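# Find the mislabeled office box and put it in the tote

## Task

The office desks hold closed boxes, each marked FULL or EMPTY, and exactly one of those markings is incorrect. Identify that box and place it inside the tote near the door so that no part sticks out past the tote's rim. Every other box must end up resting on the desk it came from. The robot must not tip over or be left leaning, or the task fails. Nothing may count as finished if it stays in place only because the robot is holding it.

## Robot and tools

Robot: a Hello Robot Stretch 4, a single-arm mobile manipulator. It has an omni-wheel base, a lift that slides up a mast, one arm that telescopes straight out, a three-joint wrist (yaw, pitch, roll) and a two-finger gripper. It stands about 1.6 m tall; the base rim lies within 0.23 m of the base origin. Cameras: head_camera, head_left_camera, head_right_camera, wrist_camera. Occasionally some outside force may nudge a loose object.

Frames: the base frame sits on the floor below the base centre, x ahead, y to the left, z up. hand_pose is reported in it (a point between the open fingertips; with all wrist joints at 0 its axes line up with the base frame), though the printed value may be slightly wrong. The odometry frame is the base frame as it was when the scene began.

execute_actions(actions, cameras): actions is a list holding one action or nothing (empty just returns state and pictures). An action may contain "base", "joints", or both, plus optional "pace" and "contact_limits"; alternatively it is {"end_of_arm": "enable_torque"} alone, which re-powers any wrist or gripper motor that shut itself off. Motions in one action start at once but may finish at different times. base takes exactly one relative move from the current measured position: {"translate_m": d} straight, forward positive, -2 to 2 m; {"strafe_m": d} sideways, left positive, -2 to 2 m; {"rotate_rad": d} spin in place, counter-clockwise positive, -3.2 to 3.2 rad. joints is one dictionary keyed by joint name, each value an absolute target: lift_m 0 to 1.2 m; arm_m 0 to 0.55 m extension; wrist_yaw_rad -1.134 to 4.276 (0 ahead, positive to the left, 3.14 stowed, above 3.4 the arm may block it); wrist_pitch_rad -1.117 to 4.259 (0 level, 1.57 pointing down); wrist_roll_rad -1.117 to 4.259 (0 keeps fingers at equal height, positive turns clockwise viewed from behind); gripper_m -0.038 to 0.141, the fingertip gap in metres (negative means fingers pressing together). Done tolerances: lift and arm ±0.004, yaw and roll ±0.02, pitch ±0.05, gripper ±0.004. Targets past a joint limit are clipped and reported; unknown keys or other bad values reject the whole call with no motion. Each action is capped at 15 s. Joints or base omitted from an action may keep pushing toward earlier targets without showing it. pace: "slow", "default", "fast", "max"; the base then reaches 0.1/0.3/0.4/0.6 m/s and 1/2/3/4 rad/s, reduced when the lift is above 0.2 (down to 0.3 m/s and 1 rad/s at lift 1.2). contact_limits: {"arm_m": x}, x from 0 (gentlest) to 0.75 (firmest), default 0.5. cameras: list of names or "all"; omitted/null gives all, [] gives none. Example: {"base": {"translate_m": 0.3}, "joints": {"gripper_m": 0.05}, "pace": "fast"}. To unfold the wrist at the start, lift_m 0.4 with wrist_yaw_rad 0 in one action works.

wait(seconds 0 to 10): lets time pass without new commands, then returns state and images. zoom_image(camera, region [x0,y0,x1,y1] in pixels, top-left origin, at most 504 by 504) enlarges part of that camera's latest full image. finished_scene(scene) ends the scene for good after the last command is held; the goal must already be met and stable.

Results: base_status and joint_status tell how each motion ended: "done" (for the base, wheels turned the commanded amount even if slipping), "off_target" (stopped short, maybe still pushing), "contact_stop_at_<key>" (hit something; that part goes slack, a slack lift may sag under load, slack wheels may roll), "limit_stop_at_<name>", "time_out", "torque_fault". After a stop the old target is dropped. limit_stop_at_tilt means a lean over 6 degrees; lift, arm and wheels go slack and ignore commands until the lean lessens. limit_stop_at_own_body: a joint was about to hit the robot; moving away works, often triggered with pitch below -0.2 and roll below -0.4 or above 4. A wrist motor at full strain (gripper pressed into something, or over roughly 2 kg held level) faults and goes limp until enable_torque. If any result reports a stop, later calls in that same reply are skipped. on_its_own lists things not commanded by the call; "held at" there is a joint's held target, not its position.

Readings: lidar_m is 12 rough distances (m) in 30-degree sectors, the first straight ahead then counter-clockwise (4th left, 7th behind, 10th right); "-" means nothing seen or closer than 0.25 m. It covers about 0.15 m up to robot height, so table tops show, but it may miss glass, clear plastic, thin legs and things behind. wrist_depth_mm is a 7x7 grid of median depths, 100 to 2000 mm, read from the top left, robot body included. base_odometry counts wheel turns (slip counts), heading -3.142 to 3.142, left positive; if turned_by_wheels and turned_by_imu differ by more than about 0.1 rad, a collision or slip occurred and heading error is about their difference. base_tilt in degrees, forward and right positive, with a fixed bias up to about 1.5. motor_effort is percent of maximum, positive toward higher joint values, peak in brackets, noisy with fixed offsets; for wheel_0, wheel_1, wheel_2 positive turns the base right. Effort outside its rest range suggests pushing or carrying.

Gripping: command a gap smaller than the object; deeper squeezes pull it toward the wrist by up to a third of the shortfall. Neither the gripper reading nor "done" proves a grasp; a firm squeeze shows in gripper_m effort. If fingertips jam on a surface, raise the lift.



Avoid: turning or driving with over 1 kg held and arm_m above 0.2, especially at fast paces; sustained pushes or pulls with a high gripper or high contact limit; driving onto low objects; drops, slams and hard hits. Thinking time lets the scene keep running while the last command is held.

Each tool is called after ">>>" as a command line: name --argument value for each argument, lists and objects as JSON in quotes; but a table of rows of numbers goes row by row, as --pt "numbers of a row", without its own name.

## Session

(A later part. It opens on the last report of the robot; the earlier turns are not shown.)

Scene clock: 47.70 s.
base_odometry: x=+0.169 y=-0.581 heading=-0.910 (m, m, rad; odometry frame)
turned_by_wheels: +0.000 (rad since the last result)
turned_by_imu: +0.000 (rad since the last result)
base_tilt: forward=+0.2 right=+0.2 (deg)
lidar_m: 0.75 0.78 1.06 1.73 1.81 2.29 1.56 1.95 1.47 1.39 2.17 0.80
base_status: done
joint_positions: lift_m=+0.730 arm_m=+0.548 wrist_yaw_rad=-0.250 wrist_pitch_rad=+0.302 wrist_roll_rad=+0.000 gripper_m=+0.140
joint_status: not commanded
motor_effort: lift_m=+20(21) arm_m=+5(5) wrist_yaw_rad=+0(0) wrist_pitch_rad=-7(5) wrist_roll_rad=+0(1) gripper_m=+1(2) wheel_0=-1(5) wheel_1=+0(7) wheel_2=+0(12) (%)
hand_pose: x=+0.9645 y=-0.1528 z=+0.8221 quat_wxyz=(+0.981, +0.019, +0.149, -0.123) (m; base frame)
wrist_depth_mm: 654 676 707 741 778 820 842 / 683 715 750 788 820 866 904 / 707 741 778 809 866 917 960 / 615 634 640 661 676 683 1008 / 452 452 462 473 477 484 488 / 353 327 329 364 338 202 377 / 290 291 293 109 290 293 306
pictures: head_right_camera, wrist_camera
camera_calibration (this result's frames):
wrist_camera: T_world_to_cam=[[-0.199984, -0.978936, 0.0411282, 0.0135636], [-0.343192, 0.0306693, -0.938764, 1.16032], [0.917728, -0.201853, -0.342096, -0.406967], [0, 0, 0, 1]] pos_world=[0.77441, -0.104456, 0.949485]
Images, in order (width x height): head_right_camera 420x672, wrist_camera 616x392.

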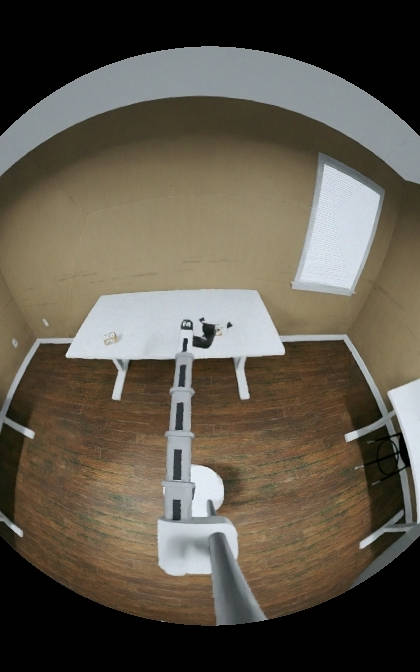

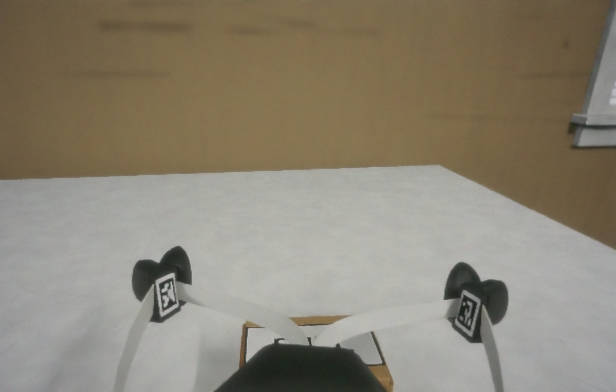

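>>> execute_actions --actions '[{"joints":{"lift_m":0.661},"pace":"fast"}]' --cameras '[]'

>>> execute_actions --actions '[{"joints":{"gripper_m":0.03}}]' --cameras '["wrist_camera"]'

Scene clock: 49.10 s.
base_odometry: x=+0.169 y=-0.581 heading=-0.910 (m, m, rad; odometry frame)
turned_by_wheels: +0.000 (rad since the last result)
turned_by_imu: +0.000 (rad since the last result)
base_tilt: forward=+0.2 right=+0.2 (deg)
lidar_m: 0.73 0.78 1.06 1.73 1.83 2.29 1.59 1.95 1.44 1.39 2.21 0.78
base_status: not commanded
joint_positions: lift_m=+0.661 arm_m=+0.548 wrist_yaw_rad=-0.250 wrist_pitch_rad=+0.302 wrist_roll_rad=+0.000 gripper_m=+0.140
joint_status: all done
motor_effort: lift_m=+15(17) arm_m=+5(5) wrist_yaw_rad=+1(2) wrist_pitch_rad=-6(5) wrist_roll_rad=+0(0) gripper_m=-2(0) wheel_0=-1(1) wheel_1=+0(0) wheel_2=+0(0) (%)
hand_pose: x=+0.9645 y=-0.1528 z=+0.7536 quat_wxyz=(+0.981, +0.019, +0.149, -0.123) (m; base frame)
wrist_depth_mm: 654 676 707 750 778 831 854 / 683 707 750 768 820 866 904 / 691 715 741 768 788 904 946 / 427 436 445 455 462 473 484 / 309 314 298 217 296 330 340 / 243 227 200 196 200 202 259 / 200 201 204 109 208 202 211
pictures: none
No camera images: the call's "cameras" was empty. Leave "cameras" out to get every camera's image.

Scene clock: 51.20 s.
base_odometry: x=+0.169 y=-0.581 heading=-0.910 (m, m, rad; odometry frame)
turned_by_wheels: +0.000 (rad since the last result)
turned_by_imu: +0.001 (rad since the last result)
base_tilt: forward=+0.3 right=+0.2 (deg)
lidar_m: 0.75 0.76 1.03 1.73 1.81 2.31 1.59 1.94 1.45 1.39 2.17 0.78
base_status: not commanded
joint_positions: lift_m=+0.661 arm_m=+0.548 wrist_yaw_rad=-0.250 wrist_pitch_rad=+0.304 wrist_roll_rad=+0.000 gripper_m=+0.031
joint_status: all done
motor_effort: lift_m=+15(15) arm_m=+5(5) wrist_yaw_rad=+0(0) wrist_pitch_rad=-9(10) wrist_roll_rad=+0(1) gripper_m=-27(27) wheel_0=-1(1) wheel_1=+0(1) wheel_2=+0(0) (%)
hand_pose: x=+0.9644 y=-0.1528 z=+0.7531 quat_wxyz=(+0.981, +0.019, +0.150, -0.123) (m; base frame)
wrist_depth_mm: 647 683 715 741 778 820 854 / 676 707 750 778 820 866 904 / 676 699 715 750 768 878 976 / 424 430 439 449 455 469 477 / 307 310 298 206 293 329 334 / 240 232 182 179 180 193 256 / 198 193 194 109 192 194 202
pictures: wrist_camera
camera_calibration (this result's frames):
wrist_camera: T_world_to_cam=[[-0.200047, -0.978926, 0.04105, 0.0164937], [-0.344664, 0.0310906, -0.938211, 1.09658], [0.917163, -0.201834, -0.343621, -0.428729], [0, 0, 0, 1]] pos_world=[0.774466, -0.10448, 0.880825]
Images, in order (width x height): wrist_camera 616x392.

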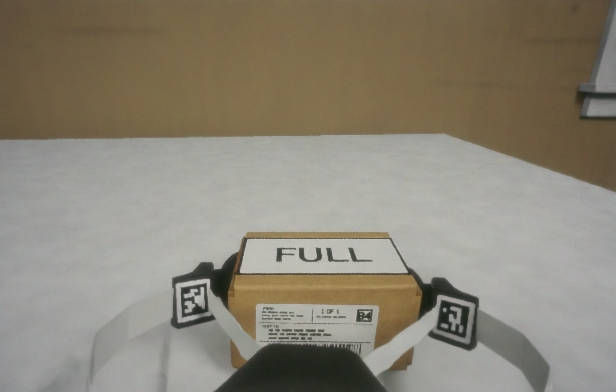

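Likely full; confirm.

>>> execute_actions --actions '[{"joints":{"lift_m":0.672}}]' --cameras '[]'

>>> execute_actions --actions '[{"joints":{"gripper_m":0.14,"lift_m":0.661},"pace":"fast"}]' --cameras '[]'

>>> execute_actions --actions '[{"joints":{"lift_m":0.73},"pace":"fast"}]' --cameras '[]'

>>> execute_actions --actions '[{"base":{"rotate_rad":-1.57},"joints":{"wrist_yaw_rad":0,"arm_m":0.3},"pace":"fast"}]' --cameras '["head_camera","wrist_camera"]'

Scene clock: 52.50 s.
base_odometry: x=+0.169 y=-0.581 heading=-0.910 (m, m, rad; odometry frame)
turned_by_wheels: +0.000 (rad since the last result)
turned_by_imu: +0.000 (rad since the last result)
base_tilt: forward=+0.2 right=+0.2 (deg)
lidar_m: 0.75 0.78 1.04 1.71 1.78 2.30 1.57 1.95 1.46 1.39 2.14 0.80
base_status: not commanded
joint_positions: lift_m=+0.672 arm_m=+0.548 wrist_yaw_rad=-0.250 wrist_pitch_rad=+0.304 wrist_roll_rad=+0.000 gripper_m=+0.031
joint_status: all done
motor_effort: lift_m=+22(21) arm_m=+5(5) wrist_yaw_rad=+0(3) wrist_pitch_rad=-11(9) wrist_roll_rad=+0(0) gripper_m=-26(27) wheel_0=-1(1) wheel_1=+0(0) wheel_2=+0(0) (%)
hand_pose: x=+0.9644 y=-0.1528 z=+0.7635 quat_wxyz=(+0.981, +0.019, +0.150, -0.123) (m; base frame)
wrist_depth_mm: 654 676 707 741 778 820 866 / 683 715 741 778 820 854 904 / 699 732 768 798 831 904 960 / 452 459 469 477 488 500 512 / 327 332 319 205 310 351 359 / 257 249 182 179 180 193 276 / 212 206 207 109 198 207 224
pictures: none
No camera images: the call's "cameras" was empty. Leave "cameras" out to get every camera's image.

Scene clock: 54.60 s.
base_odometry: x=+0.169 y=-0.581 heading=-0.910 (m, m, rad; odometry frame)
turned_by_wheels: +0.000 (rad since the last result)
turned_by_imu: +0.001 (rad since the last result)
base_tilt: forward=+0.2 right=+0.2 (deg)
lidar_m: 0.74 0.78 1.05 1.69 1.80 2.30 1.58 1.96 1.48 1.38 2.18 0.78
base_status: not commanded
joint_positions: lift_m=+0.661 arm_m=+0.548 wrist_yaw_rad=-0.250 wrist_pitch_rad=+0.303 wrist_roll_rad=+0.000 gripper_m=+0.140
joint_status: all done
motor_effort: lift_m=+16(22) arm_m=+5(5) wrist_yaw_rad=+2(1) wrist_pitch_rad=-5(12) wrist_roll_rad=+1(0) gripper_m=-2(27) wheel_0=-1(1) wheel_1=+0(0) wheel_2=+0(0) (%)
hand_pose: x=+0.9645 y=-0.1528 z=+0.7534 quat_wxyz=(+0.981, +0.019, +0.150, -0.123) (m; base frame)
wrist_depth_mm: 647 683 715 750 778 820 866 / 676 707 741 778 820 854 904 / 683 723 741 768 798 878 960 / 427 436 445 455 462 477 488 / 310 314 300 216 294 330 338 / 243 226 200 196 200 202 259 / 200 201 202 109 208 203 211
pictures: none
No camera images: the call's "cameras" was empty. Leave "cameras" out to get every camera's image.

Scene clock: 55.63 s.
base_odometry: x=+0.169 y=-0.581 heading=-0.910 (m, m, rad; odometry frame)
turned_by_wheels: +0.000 (rad since the last result)
turned_by_imu: +0.000 (rad since the last result)
base_tilt: forward=+0.2 right=+0.2 (deg)
lidar_m: 0.75 0.77 1.04 1.73 1.81 2.29 1.60 1.95 1.45 1.38 2.20 0.80
base_status: not commanded
joint_positions: lift_m=+0.730 arm_m=+0.548 wrist_yaw_rad=-0.250 wrist_pitch_rad=+0.302 wrist_roll_rad=+0.000 gripper_m=+0.140
joint_status: all done
motor_effort: lift_m=+21(24) arm_m=+5(5) wrist_yaw_rad=+0(1) wrist_pitch_rad=-6(5) wrist_roll_rad=+0(1) gripper_m=+2(2) wheel_0=-1(1) wheel_1=+0(0) wheel_2=+0(0) (%)
hand_pose: x=+0.9645 y=-0.1528 z=+0.8221 quat_wxyz=(+0.981, +0.019, +0.149, -0.123) (m; base frame)
wrist_depth_mm: 654 683 715 741 778 820 854 / 676 715 741 778 820 878 891 / 707 741 768 820 866 917 946 / 621 634 647 661 676 691 1025 / 449 452 462 469 477 484 492 / 351 329 330 364 340 202 377 / 289 290 296 109 291 293 306
pictures: none
No camera images: the call's "cameras" was empty. Leave "cameras" out to get every camera's image.

Scene clock: 57.53 s.
base_odometry: x=+0.169 y=-0.581 heading=-2.481 (m, m, rad; odometry frame)
turned_by_wheels: -1.570 (rad since the last result)
turned_by_imu: -1.584 (rad since the last result)
base_tilt: forward=+0.2 right=+0.3 (deg)
lidar_m: 1.39 2.17 0.79 0.75 0.76 1.09 1.74 1.77 2.29 1.56 1.94 1.45
base_status: done
joint_positions: lift_m=+0.730 arm_m=+0.301 wrist_yaw_rad=+0.000 wrist_pitch_rad=+0.302 wrist_roll_rad=+0.000 gripper_m=+0.140
joint_status: all done
motor_effort: lift_m=+20(20) arm_m=-5(6) wrist_yaw_rad=+1(5) wrist_pitch_rad=-6(5) wrist_roll_rad=+0(0) gripper_m=+2(0) wheel_0=-1(6) wheel_1=+0(7) wheel_2=-2(8) (%)
hand_pose: x=+0.7473 y=-0.0875 z=+0.8222 quat_wxyz=(+0.989, +0.000, +0.150, +0.000) (m; base frame)
wrist_depth_mm: 1576 1618 1537 1537 1537 1537 1499 / 1618 1618 1618 1618 1618 1618 1576 / 1756 1756 1078 1098 1118 1182 1160 / 1863 1756 1756 1366 1708 1756 1708 / 1921 1921 1808 1863 1863 1863 1756 / 1499 1397 1430 1464 1430 202 1499 / 1255 1229 1281 109 1281 1255 1281
pictures: head_camera, wrist_camera
camera_calibration (this result's frames):
wrist_camera: T_world_to_cam=[[0.0481217, -0.997994, 0.0411412, -0.153004], [-0.339878, -0.0550917, -0.938854, 1.07393], [0.939238, 0.0311963, -0.341847, -0.190255], [0, 0, 0, 1]] pos_world=[0.551061, -0.0875974, 0.949518]
Images, in order (width x height): head_camera 420x560, wrist_camera 616x392.

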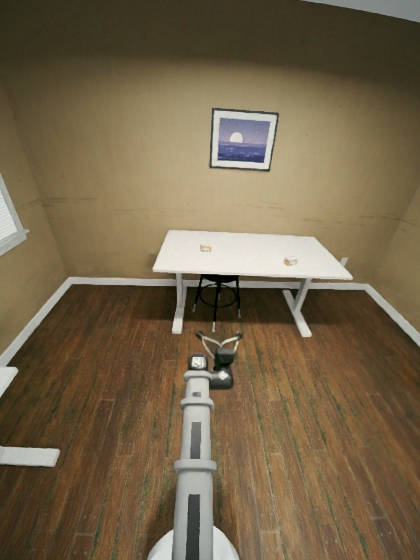

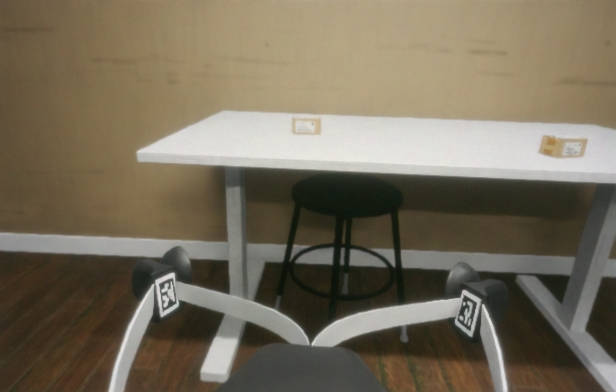

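>>> execute_actions --actions '[{"base":{"translate_m":0.8},"pace":"max"}]' --cameras '["head_camera","wrist_camera"]'

Scene clock: 61.07 s.
base_odometry: x=-0.463 y=-1.072 heading=-2.481 (m, m, rad; odometry frame)
turned_by_wheels: +0.000 (rad since the last result)
turned_by_imu: -0.001 (rad since the last result)
base_tilt: forward=+0.2 right=+0.2 (deg)
lidar_m: 0.61 0.67 1.60 0.80 0.78 1.08 3.37 2.65 1.85 1.85 0.87 0.61
base_status: done
joint_positions: lift_m=+0.730 arm_m=+0.301 wrist_yaw_rad=+0.000 wrist_pitch_rad=+0.302 wrist_roll_rad=+0.000 gripper_m=+0.140
joint_status: not commanded
motor_effort: lift_m=+19(20) arm_m=-5(6) wrist_yaw_rad=+0(1) wrist_pitch_rad=-3(3) wrist_roll_rad=+0(0) gripper_m=+1(2) wheel_0=+0(7) wheel_1=-2(5) wheel_2=+2(12) (%)
hand_pose: x=+0.7472 y=-0.0874 z=+0.8223 quat_wxyz=(+0.989, +0.000, +0.150, +0.000) (m; base frame)
wrist_depth_mm: 820 820 809 798 788 788 788 / 854 866 842 842 842 820 820 / 904 891 878 891 866 866 854 / 931 634 647 661 676 691 715 / 452 455 421 430 477 484 492 / 353 329 332 366 340 202 379 / 290 291 297 109 301 294 306
pictures: head_camera, wrist_camera
camera_calibration (this result's frames):
wrist_camera: T_world_to_cam=[[0.0483758, -0.997982, 0.0411412, -0.153126], [-0.339864, -0.0551781, -0.938854, 1.074], [0.93923, 0.0314354, -0.341848, -0.190171], [0, 0, 0, 1]] pos_world=[0.551035, -0.0875773, 0.949618]
Images, in order (width x height): head_camera 420x560, wrist_camera 616x392.

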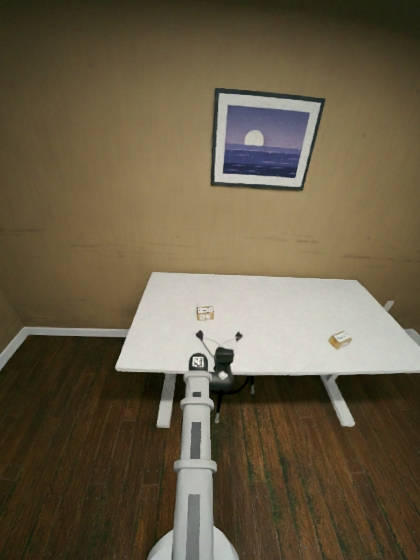

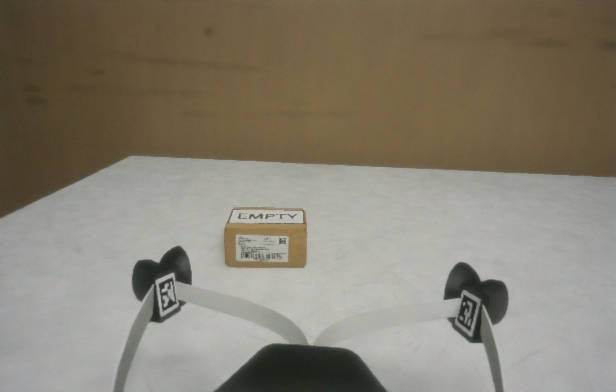

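>>> execute_actions --actions '[{"base":{"strafe_m":0.032},"joints":{"lift_m":0.661,"arm_m":0.5,"wrist_yaw_rad":0.1}}]' --cameras '["wrist_camera"]'

>>> execute_actions --actions '[{"joints":{"gripper_m":0.03}}]' --cameras '["wrist_camera"]'

Scene clock: 63.13 s.
base_odometry: x=-0.443 y=-1.097 heading=-2.481 (m, m, rad; odometry frame)
turned_by_wheels: +0.000 (rad since the last result)
turned_by_imu: +0.001 (rad since the last result)
base_tilt: forward=+0.2 right=+0.2 (deg)
lidar_m: 0.60 0.62 1.54 0.80 0.76 1.04 3.38 2.67 1.89 1.88 0.86 0.62
base_status: done
joint_positions: lift_m=+0.661 arm_m=+0.499 wrist_yaw_rad=+0.100 wrist_pitch_rad=+0.302 wrist_roll_rad=+0.000 gripper_m=+0.140
joint_status: all done
motor_effort: lift_m=+14(17) arm_m=+5(5) wrist_yaw_rad=+1(8) wrist_pitch_rad=-5(4) wrist_roll_rad=+0(0) gripper_m=-1(2) wheel_0=+1(7) wheel_1=-2(8) wheel_2=+0(1) (%)
hand_pose: x=+0.9527 y=-0.0595 z=+0.7536 quat_wxyz=(+0.987, -0.008, +0.150, +0.049) (m; base frame)
wrist_depth_mm: 676 654 634 615 603 585 574 / 707 691 661 647 627 615 597 / 750 707 691 676 654 640 621 / 430 439 445 455 459 477 484 / 312 314 303 217 296 334 340 / 243 227 202 200 195 202 259 / 200 201 204 109 206 202 211
pictures: wrist_camera
camera_calibration (this result's frames):
wrist_camera: T_world_to_cam=[[0.147763, -0.988167, 0.0411428, -0.226471], [-0.332626, -0.0888284, -0.938866, 1.07207], [0.931411, 0.125044, -0.341816, -0.394504], [0, 0, 0, 1]] pos_world=[0.757506, -0.0792308, 0.880998]
Images, in order (width x height): wrist_camera 616x392.

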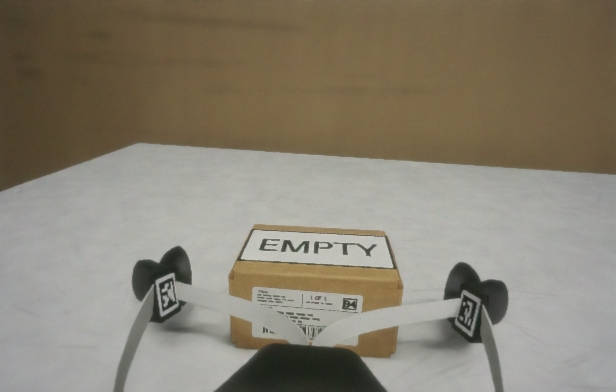

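Scene clock: 65.23 s.
base_odometry: x=-0.443 y=-1.097 heading=-2.481 (m, m, rad; odometry frame)
turned_by_wheels: +0.000 (rad since the last result)
turned_by_imu: +0.001 (rad since the last result)
base_tilt: forward=+0.2 right=+0.2 (deg)
lidar_m: 0.60 0.62 1.57 0.81 0.78 1.06 3.39 2.65 1.86 1.87 0.87 0.64
base_status: not commanded
joint_positions: lift_m=+0.661 arm_m=+0.499 wrist_yaw_rad=+0.100 wrist_pitch_rad=+0.306 wrist_roll_rad=+0.000 gripper_m=+0.031
joint_status: all done
motor_effort: lift_m=+15(15) arm_m=+5(5) wrist_yaw_rad=-2(1) wrist_pitch_rad=-16(14) wrist_roll_rad=+0(0) gripper_m=-27(26) wheel_0=+2(2) wheel_1=-2(2) wheel_2=+0(0) (%)
hand_pose: x=+0.9524 y=-0.0595 z=+0.7525 quat_wxyz=(+0.987, -0.008, +0.152, +0.049) (m; base frame)
wrist_depth_mm: 676 647 627 621 597 580 569 / 707 691 661 647 627 615 597 / 759 699 676 668 654 634 627 / 415 424 430 439 449 459 466 / 304 306 293 206 289 324 327 / 238 222 183 181 180 241 254 / 196 191 192 109 190 191 206
pictures: wrist_camera
camera_calibration (this result's frames):
wrist_camera: T_world_to_cam=[[0.148019, -0.988136, 0.0409574, -0.226488], [-0.336205, -0.0892229, -0.937553, 1.0733], [0.930084, 0.125006, -0.345423, -0.390636], [0, 0, 0, 1]] pos_world=[0.757697, -0.0792061, 0.880617]
Images, in order (width x height): wrist_camera 616x392.

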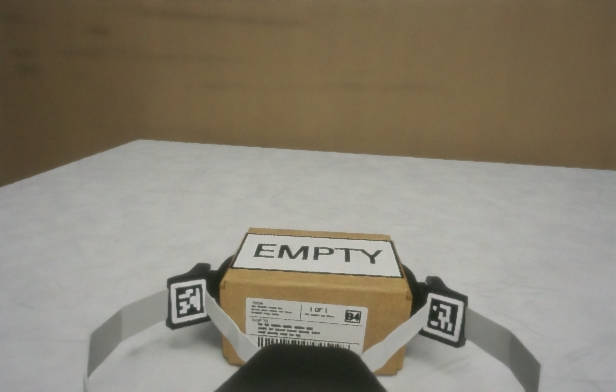

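>>> execute_actions --actions '[{"joints":{"lift_m":0.7,"arm_m":0.02,"gripper_m":0.02},"pace":"fast"}]' --cameras '[]'

>>> execute_actions --actions '[{"base":{"rotate_rad":-2.05},"joints":{"wrist_yaw_rad":0}}]' --cameras '[]'

>>> execute_actions --actions '[{"base":{"translate_m":1.2},"joints":{"lift_m":0.45,"wrist_pitch_rad":1.0},"pace":"max"}]' --cameras '["head_camera","wrist_camera"]'

Scene clock: 68.03 s.
base_odometry: x=-0.443 y=-1.097 heading=-2.481 (m, m, rad; odometry frame)
turned_by_wheels: +0.000 (rad since the last result)
turned_by_imu: +0.001 (rad since the last result)
base_tilt: forward=+0.2 right=+0.2 (deg)
lidar_m: 0.58 0.65 1.58 0.81 0.77 1.05 3.37 2.68 1.84 1.90 0.87 0.66
base_status: not commanded
joint_positions: lift_m=+0.700 arm_m=+0.021 wrist_yaw_rad=+0.100 wrist_pitch_rad=+0.307 wrist_roll_rad=+0.000 gripper_m=+0.021
joint_status: all done
motor_effort: lift_m=+22(24) arm_m=-5(7) wrist_yaw_rad=+2(0) wrist_pitch_rad=-15(17) wrist_roll_rad=+0(0) gripper_m=-31(33) wheel_0=+1(1) wheel_1=-1(2) wheel_2=+0(0) (%)
hand_pose: x=+0.4742 y=-0.0596 z=+0.7908 quat_wxyz=(+0.987, -0.008, +0.152, +0.049) (m; base frame)
wrist_depth_mm: 1160 1118 1098 1060 1025 1025 976 / 1229 1160 1138 1118 1078 1042 1025 / 1308 1255 891 917 960 1008 1060 / 1336 539 554 559 564 585 597 / 1430 436 413 204 382 413 415 / 1430 178 182 178 177 373 1255 / 1205 1182 1160 109 377 878 1229
pictures: none
No camera images: the call's "cameras" was empty. Leave "cameras" out to get every camera's image.

Scene clock: 70.33 s.
base_odometry: x=-0.443 y=-1.097 heading=+1.753 (m, m, rad; odometry frame)
turned_by_wheels: -2.050 (rad since the last result)
turned_by_imu: -2.068 (rad since the last result)
base_tilt: forward=+0.2 right=+0.2 (deg)
lidar_m: 1.87 1.89 0.83 0.61 0.59 0.64 1.54 0.79 0.78 1.07 2.52 2.63
base_status: done
joint_positions: lift_m=+0.700 arm_m=+0.021 wrist_yaw_rad=+0.000 wrist_pitch_rad=+0.306 wrist_roll_rad=+0.000 gripper_m=+0.021
joint_status: all done
motor_effort: lift_m=+22(22) arm_m=-5(5) wrist_yaw_rad=-2(11) wrist_pitch_rad=-17(18) wrist_roll_rad=+1(0) gripper_m=-30(28) wheel_0=+0(7) wheel_1=+1(7) wheel_2=-2(8) (%)
hand_pose: x=+0.4669 y=-0.0874 z=+0.7909 quat_wxyz=(+0.988, +0.000, +0.153, +0.000) (m; base frame)
wrist_depth_mm: 1618 1661 1863 - - - - / 1618 1808 1863 - - - - / 1661 1808 1983 - - - - / 1756 1983 - - - - - / 1756 1756 1756 204 1756 1983 1983 / 1430 178 181 178 177 1464 1537 / 1182 1205 1160 109 668 1160 1255
pictures: none
No camera images: the call's "cameras" was empty. Leave "cameras" out to get every camera's image.

Scene clock: 74.57 s.
base_odometry: x=-0.660 y=+0.083 heading=+1.752 (m, m, rad; odometry frame)
turned_by_wheels: +0.000 (rad since the last result)
turned_by_imu: -0.002 (rad since the last result)
base_tilt: forward=+0.2 right=+0.2 (deg)
lidar_m: 0.68 0.82 0.88 1.72 1.16 1.24 1.78 1.77 1.86 2.02 1.95 0.69
base_status: done
joint_positions: lift_m=+0.450 arm_m=+0.021 wrist_yaw_rad=+0.000 wrist_pitch_rad=+1.003 wrist_roll_rad=+0.000 gripper_m=+0.021
joint_status: all done
motor_effort: lift_m=+17(20) arm_m=-5(5) wrist_yaw_rad=+0(4) wrist_pitch_rad=-9(10) wrist_roll_rad=+0(1) gripper_m=-31(29) wheel_0=-1(5) wheel_1=+0(7) wheel_2=+0(12) (%)
hand_pose: x=+0.3468 y=-0.0874 z=+0.3850 quat_wxyz=(+0.877, +0.000, +0.481, +0.000) (m; base frame)
wrist_depth_mm: 788 788 946 931 798 931 917 / 715 750 854 820 820 842 831 / 741 768 768 759 683 759 759 / 707 715 707 699 699 691 699 / 654 654 647 204 627 634 634 / 603 179 181 178 176 591 597 / 569 559 549 109 366 549 554
pictures: head_camera, wrist_camera
camera_calibration (this result's frames):
wrist_camera: T_world_to_cam=[[0.0635154, -0.997981, 0.000280542, -0.105295], [-0.865397, -0.0552172, -0.498036, 0.539886], [0.497045, 0.0313901, -0.867157, 0.392047], [0, 0, 0, 1]] pos_world=[0.279038, -0.0875774, 0.608879]
Images, in order (width x height): head_camera 420x560, wrist_camera 616x392.

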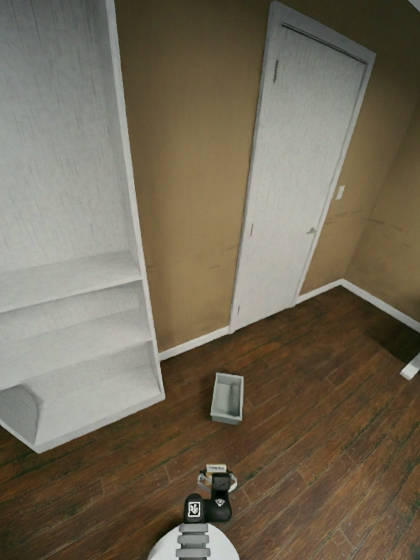

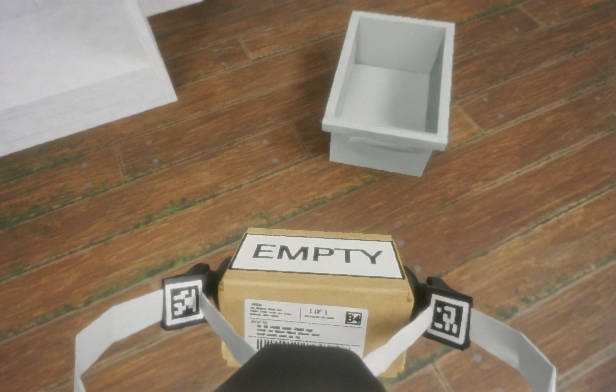

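>>> execute_actions --actions '[{"base":{"translate_m":0.2},"joints":{"arm_m":0.44,"wrist_pitch_rad":1.57},"pace":"fast"}]' --cameras '[]'

>>> execute_actions --actions '[{"base":{"strafe_m":-0.115},"joints":{"lift_m":0.31,"wrist_roll_rad":1.72},"pace":"fast"}]' --cameras '["head_camera","wrist_camera"]'

Scene clock: 76.97 s.
base_odometry: x=-0.696 y=+0.280 heading=+1.753 (m, m, rad; odometry frame)
turned_by_wheels: +0.000 (rad since the last result)
turned_by_imu: +0.000 (rad since the last result)
base_tilt: forward=+0.2 right=+0.2 (deg)
lidar_m: 0.50 0.63 0.69 1.46 1.23 1.33 1.92 1.95 2.07 1.89 1.84 0.49
base_status: done
joint_positions: lift_m=+0.450 arm_m=+0.439 wrist_yaw_rad=+0.000 wrist_pitch_rad=+1.569 wrist_roll_rad=+0.000 gripper_m=+0.021
joint_status: all done
motor_effort: lift_m=+17(17) arm_m=+5(6) wrist_yaw_rad=-2(4) wrist_pitch_rad=+5(3) wrist_roll_rad=+1(1) gripper_m=-30(29) wheel_0=+0(5) wheel_1=+0(8) wheel_2=+3(12) (%)
hand_pose: x=+0.6104 y=-0.0874 z=+0.3398 quat_wxyz=(+0.708, +0.000, +0.707, +0.000) (m; base frame)
wrist_depth_mm: 569 569 559 554 549 544 539 / 530 569 564 564 549 544 539 / 477 574 564 564 549 500 544 / 488 574 574 564 554 512 549 / 585 585 580 204 554 517 554 / 591 178 182 178 177 436 549 / 585 591 585 109 317 455 554
pictures: none
No camera images: the call's "cameras" was empty. Leave "cameras" out to get every camera's image.

Scene clock: 78.50 s.
base_odometry: x=-0.583 y=+0.301 heading=+1.753 (m, m, rad; odometry frame)
turned_by_wheels: +0.000 (rad since the last result)
turned_by_imu: +0.001 (rad since the last result)
base_tilt: forward=+0.3 right=+0.2 (deg)
lidar_m: 0.47 0.70 0.76 1.12 1.37 1.47 2.00 1.90 2.00 1.82 1.74 0.50
base_status: done
joint_positions: lift_m=+0.310 arm_m=+0.439 wrist_yaw_rad=+0.000 wrist_pitch_rad=+1.570 wrist_roll_rad=+1.720 gripper_m=+0.021
joint_status: all done
motor_effort: lift_m=+16(16) arm_m=+5(5) wrist_yaw_rad=+0(2) wrist_pitch_rad=+4(3) wrist_roll_rad=+1(5) gripper_m=-28(29) wheel_0=-1(10) wheel_1=+1(8) wheel_2=+1(2) (%)
hand_pose: x=+0.6103 y=-0.0874 z=+0.1998 quat_wxyz=(+0.462, +0.536, +0.461, -0.536) (m; base frame)
wrist_depth_mm: 427 427 424 418 418 413 410 / 433 427 427 421 421 415 413 / 433 355 373 418 384 413 413 / 433 355 424 424 415 362 418 / 433 366 427 203 387 351 418 / 439 178 181 178 177 301 418 / 439 330 314 109 247 304 421
pictures: head_camera, wrist_camera
camera_calibration (this result's frames):
wrist_camera: T_world_to_cam=[[-0.994872, 0.0949391, -0.0348654, 0.626477], [0.0933288, 0.994608, 0.0452284, 0.0738315], [0.0389713, 0.0417426, -0.998368, 0.407199], [0, 0, 0, 1]] pos_world=[0.600505, -0.149908, 0.425037]
Images, in order (width x height): head_camera 420x560, wrist_camera 616x392.

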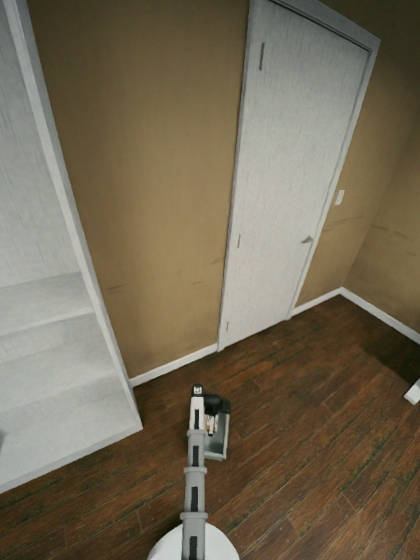

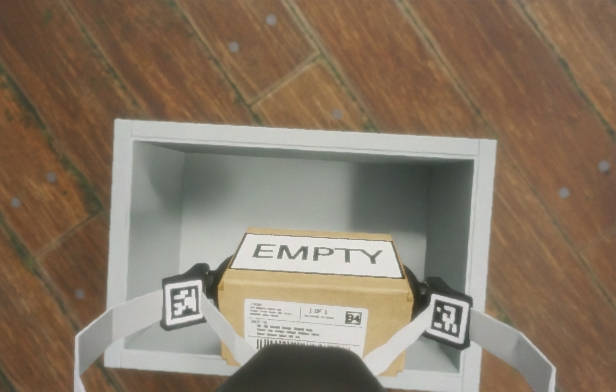

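>>> execute_actions --actions '[{"joints":{"lift_m":0.153,"arm_m":0.456}}]' --cameras '["wrist_camera"]'

>>> execute_actions --actions '[{"joints":{"gripper_m":0.125}}]' --cameras '["wrist_camera"]'

>>> execute_actions --actions '[{"joints":{"lift_m":0.33},"pace":"fast"}]' --cameras '["wrist_camera"]'

Scene clock: 80.80 s.
base_odometry: x=-0.583 y=+0.301 heading=+1.753 (m, m, rad; odometry frame)
turned_by_wheels: +0.000 (rad since the last result)
turned_by_imu: +0.001 (rad since the last result)
base_tilt: forward=+0.3 right=+0.2 (deg)
lidar_m: 0.49 0.71 0.74 1.10 1.33 1.43 2.00 1.91 1.98 1.81 1.74 0.48
base_status: not commanded
joint_positions: lift_m=+0.153 arm_m=+0.455 wrist_yaw_rad=+0.000 wrist_pitch_rad=+1.570 wrist_roll_rad=+1.720 gripper_m=+0.021
joint_status: all done
motor_effort: lift_m=+16(15) arm_m=+5(5) wrist_yaw_rad=+2(2) wrist_pitch_rad=+0(0) wrist_roll_rad=+1(1) gripper_m=-29(32) wheel_0=-1(1) wheel_1=+2(1) wheel_2=+1(1) (%)
hand_pose: x=+0.6263 y=-0.0874 z=+0.0429 quat_wxyz=(+0.462, +0.536, +0.461, -0.536) (m; base frame)
wrist_depth_mm: 270 266 266 264 263 258 258 / 149 148 146 146 145 143 259 / 188 251 265 258 232 210 198 / 190 267 266 264 262 260 222 / 192 268 266 202 263 262 220 / 195 178 181 178 177 248 216 / 189 267 270 109 225 262 198
pictures: wrist_camera
camera_calibration (this result's frames):
wrist_camera: T_world_to_cam=[[-0.994863, 0.0950441, -0.0348531, 0.636923], [0.0934343, 0.994598, 0.0452273, 0.0793706], [0.0389634, 0.0417385, -0.998369, 0.249875], [0, 0, 0, 1]] pos_world=[0.616499, -0.149907, 0.268077]
Images, in order (width x height): wrist_camera 616x392.

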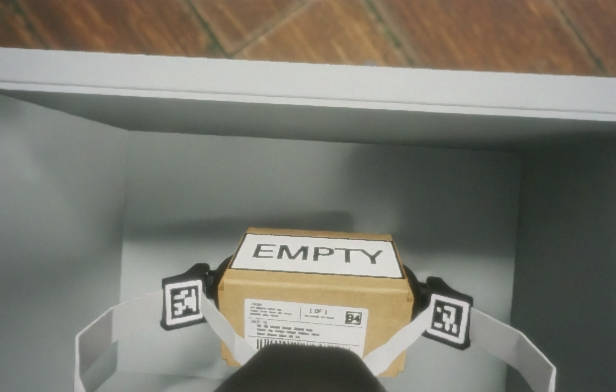

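Scene clock: 82.73 s.
base_odometry: x=-0.583 y=+0.301 heading=+1.753 (m, m, rad; odometry frame)
turned_by_wheels: +0.000 (rad since the last result)
turned_by_imu: +0.001 (rad since the last result)
base_tilt: forward=+0.2 right=+0.2 (deg)
lidar_m: 0.45 0.70 0.74 1.08 1.35 1.42 1.97 1.90 1.97 1.79 1.74 0.49
base_status: not commanded
joint_positions: lift_m=+0.153 arm_m=+0.455 wrist_yaw_rad=+0.000 wrist_pitch_rad=+1.570 wrist_roll_rad=+1.720 gripper_m=+0.125
joint_status: all done
motor_effort: lift_m=+16(16) arm_m=+5(5) wrist_yaw_rad=+1(1) wrist_pitch_rad=+2(4) wrist_roll_rad=+1(1) gripper_m=-1(31) wheel_0=-1(1) wheel_1=+1(1) wheel_2=+1(1) (%)
hand_pose: x=+0.6263 y=-0.0874 z=+0.0429 quat_wxyz=(+0.462, +0.536, +0.461, -0.536) (m; base frame)
wrist_depth_mm: 271 268 267 265 263 260 258 / 150 148 148 146 145 145 258 / 187 249 266 258 231 210 198 / 189 268 266 264 264 260 223 / 191 265 267 206 263 262 220 / 194 253 207 206 205 207 216 / 196 256 270 109 265 264 213
pictures: wrist_camera
camera_calibration (this result's frames):
wrist_camera: T_world_to_cam=[[-0.994861, 0.0950772, -0.0348, 0.636908], [0.0934699, 0.994595, 0.0452223, 0.0793497], [0.0389115, 0.0417372, -0.998371, 0.249908], [0, 0, 0, 1]] pos_world=[0.616494, -0.149907, 0.268077]
Images, in order (width x height): wrist_camera 616x392.

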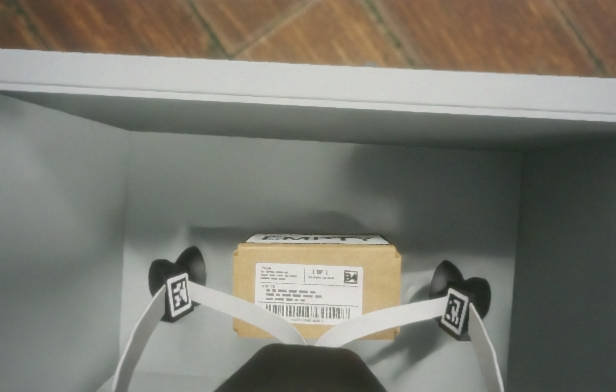

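Scene clock: 84.20 s.
base_odometry: x=-0.583 y=+0.301 heading=+1.753 (m, m, rad; odometry frame)
turned_by_wheels: +0.000 (rad since the last result)
turned_by_imu: +0.000 (rad since the last result)
base_tilt: forward=+0.2 right=+0.2 (deg)
lidar_m: 0.47 0.69 0.75 1.11 1.36 1.43 1.97 1.91 1.99 1.82 1.73 0.47
base_status: not commanded
joint_positions: lift_m=+0.330 arm_m=+0.455 wrist_yaw_rad=+0.000 wrist_pitch_rad=+1.570 wrist_roll_rad=+1.720 gripper_m=+0.125
joint_status: all done
motor_effort: lift_m=+20(24) arm_m=+5(5) wrist_yaw_rad=+0(1) wrist_pitch_rad=+2(2) wrist_roll_rad=+1(1) gripper_m=-2(2) wheel_0=-1(1) wheel_1=+1(1) wheel_2=+1(1) (%)
hand_pose: x=+0.6263 y=-0.0874 z=+0.2195 quat_wxyz=(+0.462, +0.536, +0.461, -0.536) (m; base frame)
wrist_depth_mm: 452 445 442 442 439 436 430 / 452 449 445 442 436 436 430 / 452 452 387 439 418 433 433 / 455 452 442 442 436 375 436 / 459 452 449 382 442 364 436 / 462 455 355 436 384 207 436 / 459 455 334 109 340 355 439
pictures: wrist_camera
camera_calibration (this result's frames):
wrist_camera: T_world_to_cam=[[-0.994861, 0.0950769, -0.0347998, 0.643059], [0.0934695, 0.994595, 0.0452223, 0.0713619], [0.0389113, 0.0417372, -0.998371, 0.426251], [0, 0, 0, 1]] pos_world=[0.616498, -0.149907, 0.444708]
Images, in order (width x height): wrist_camera 616x392.

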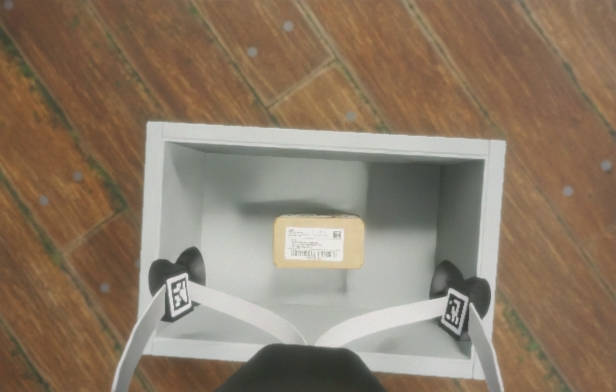

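>>> finished_scene --scene 1

The scene is finished: the task was done.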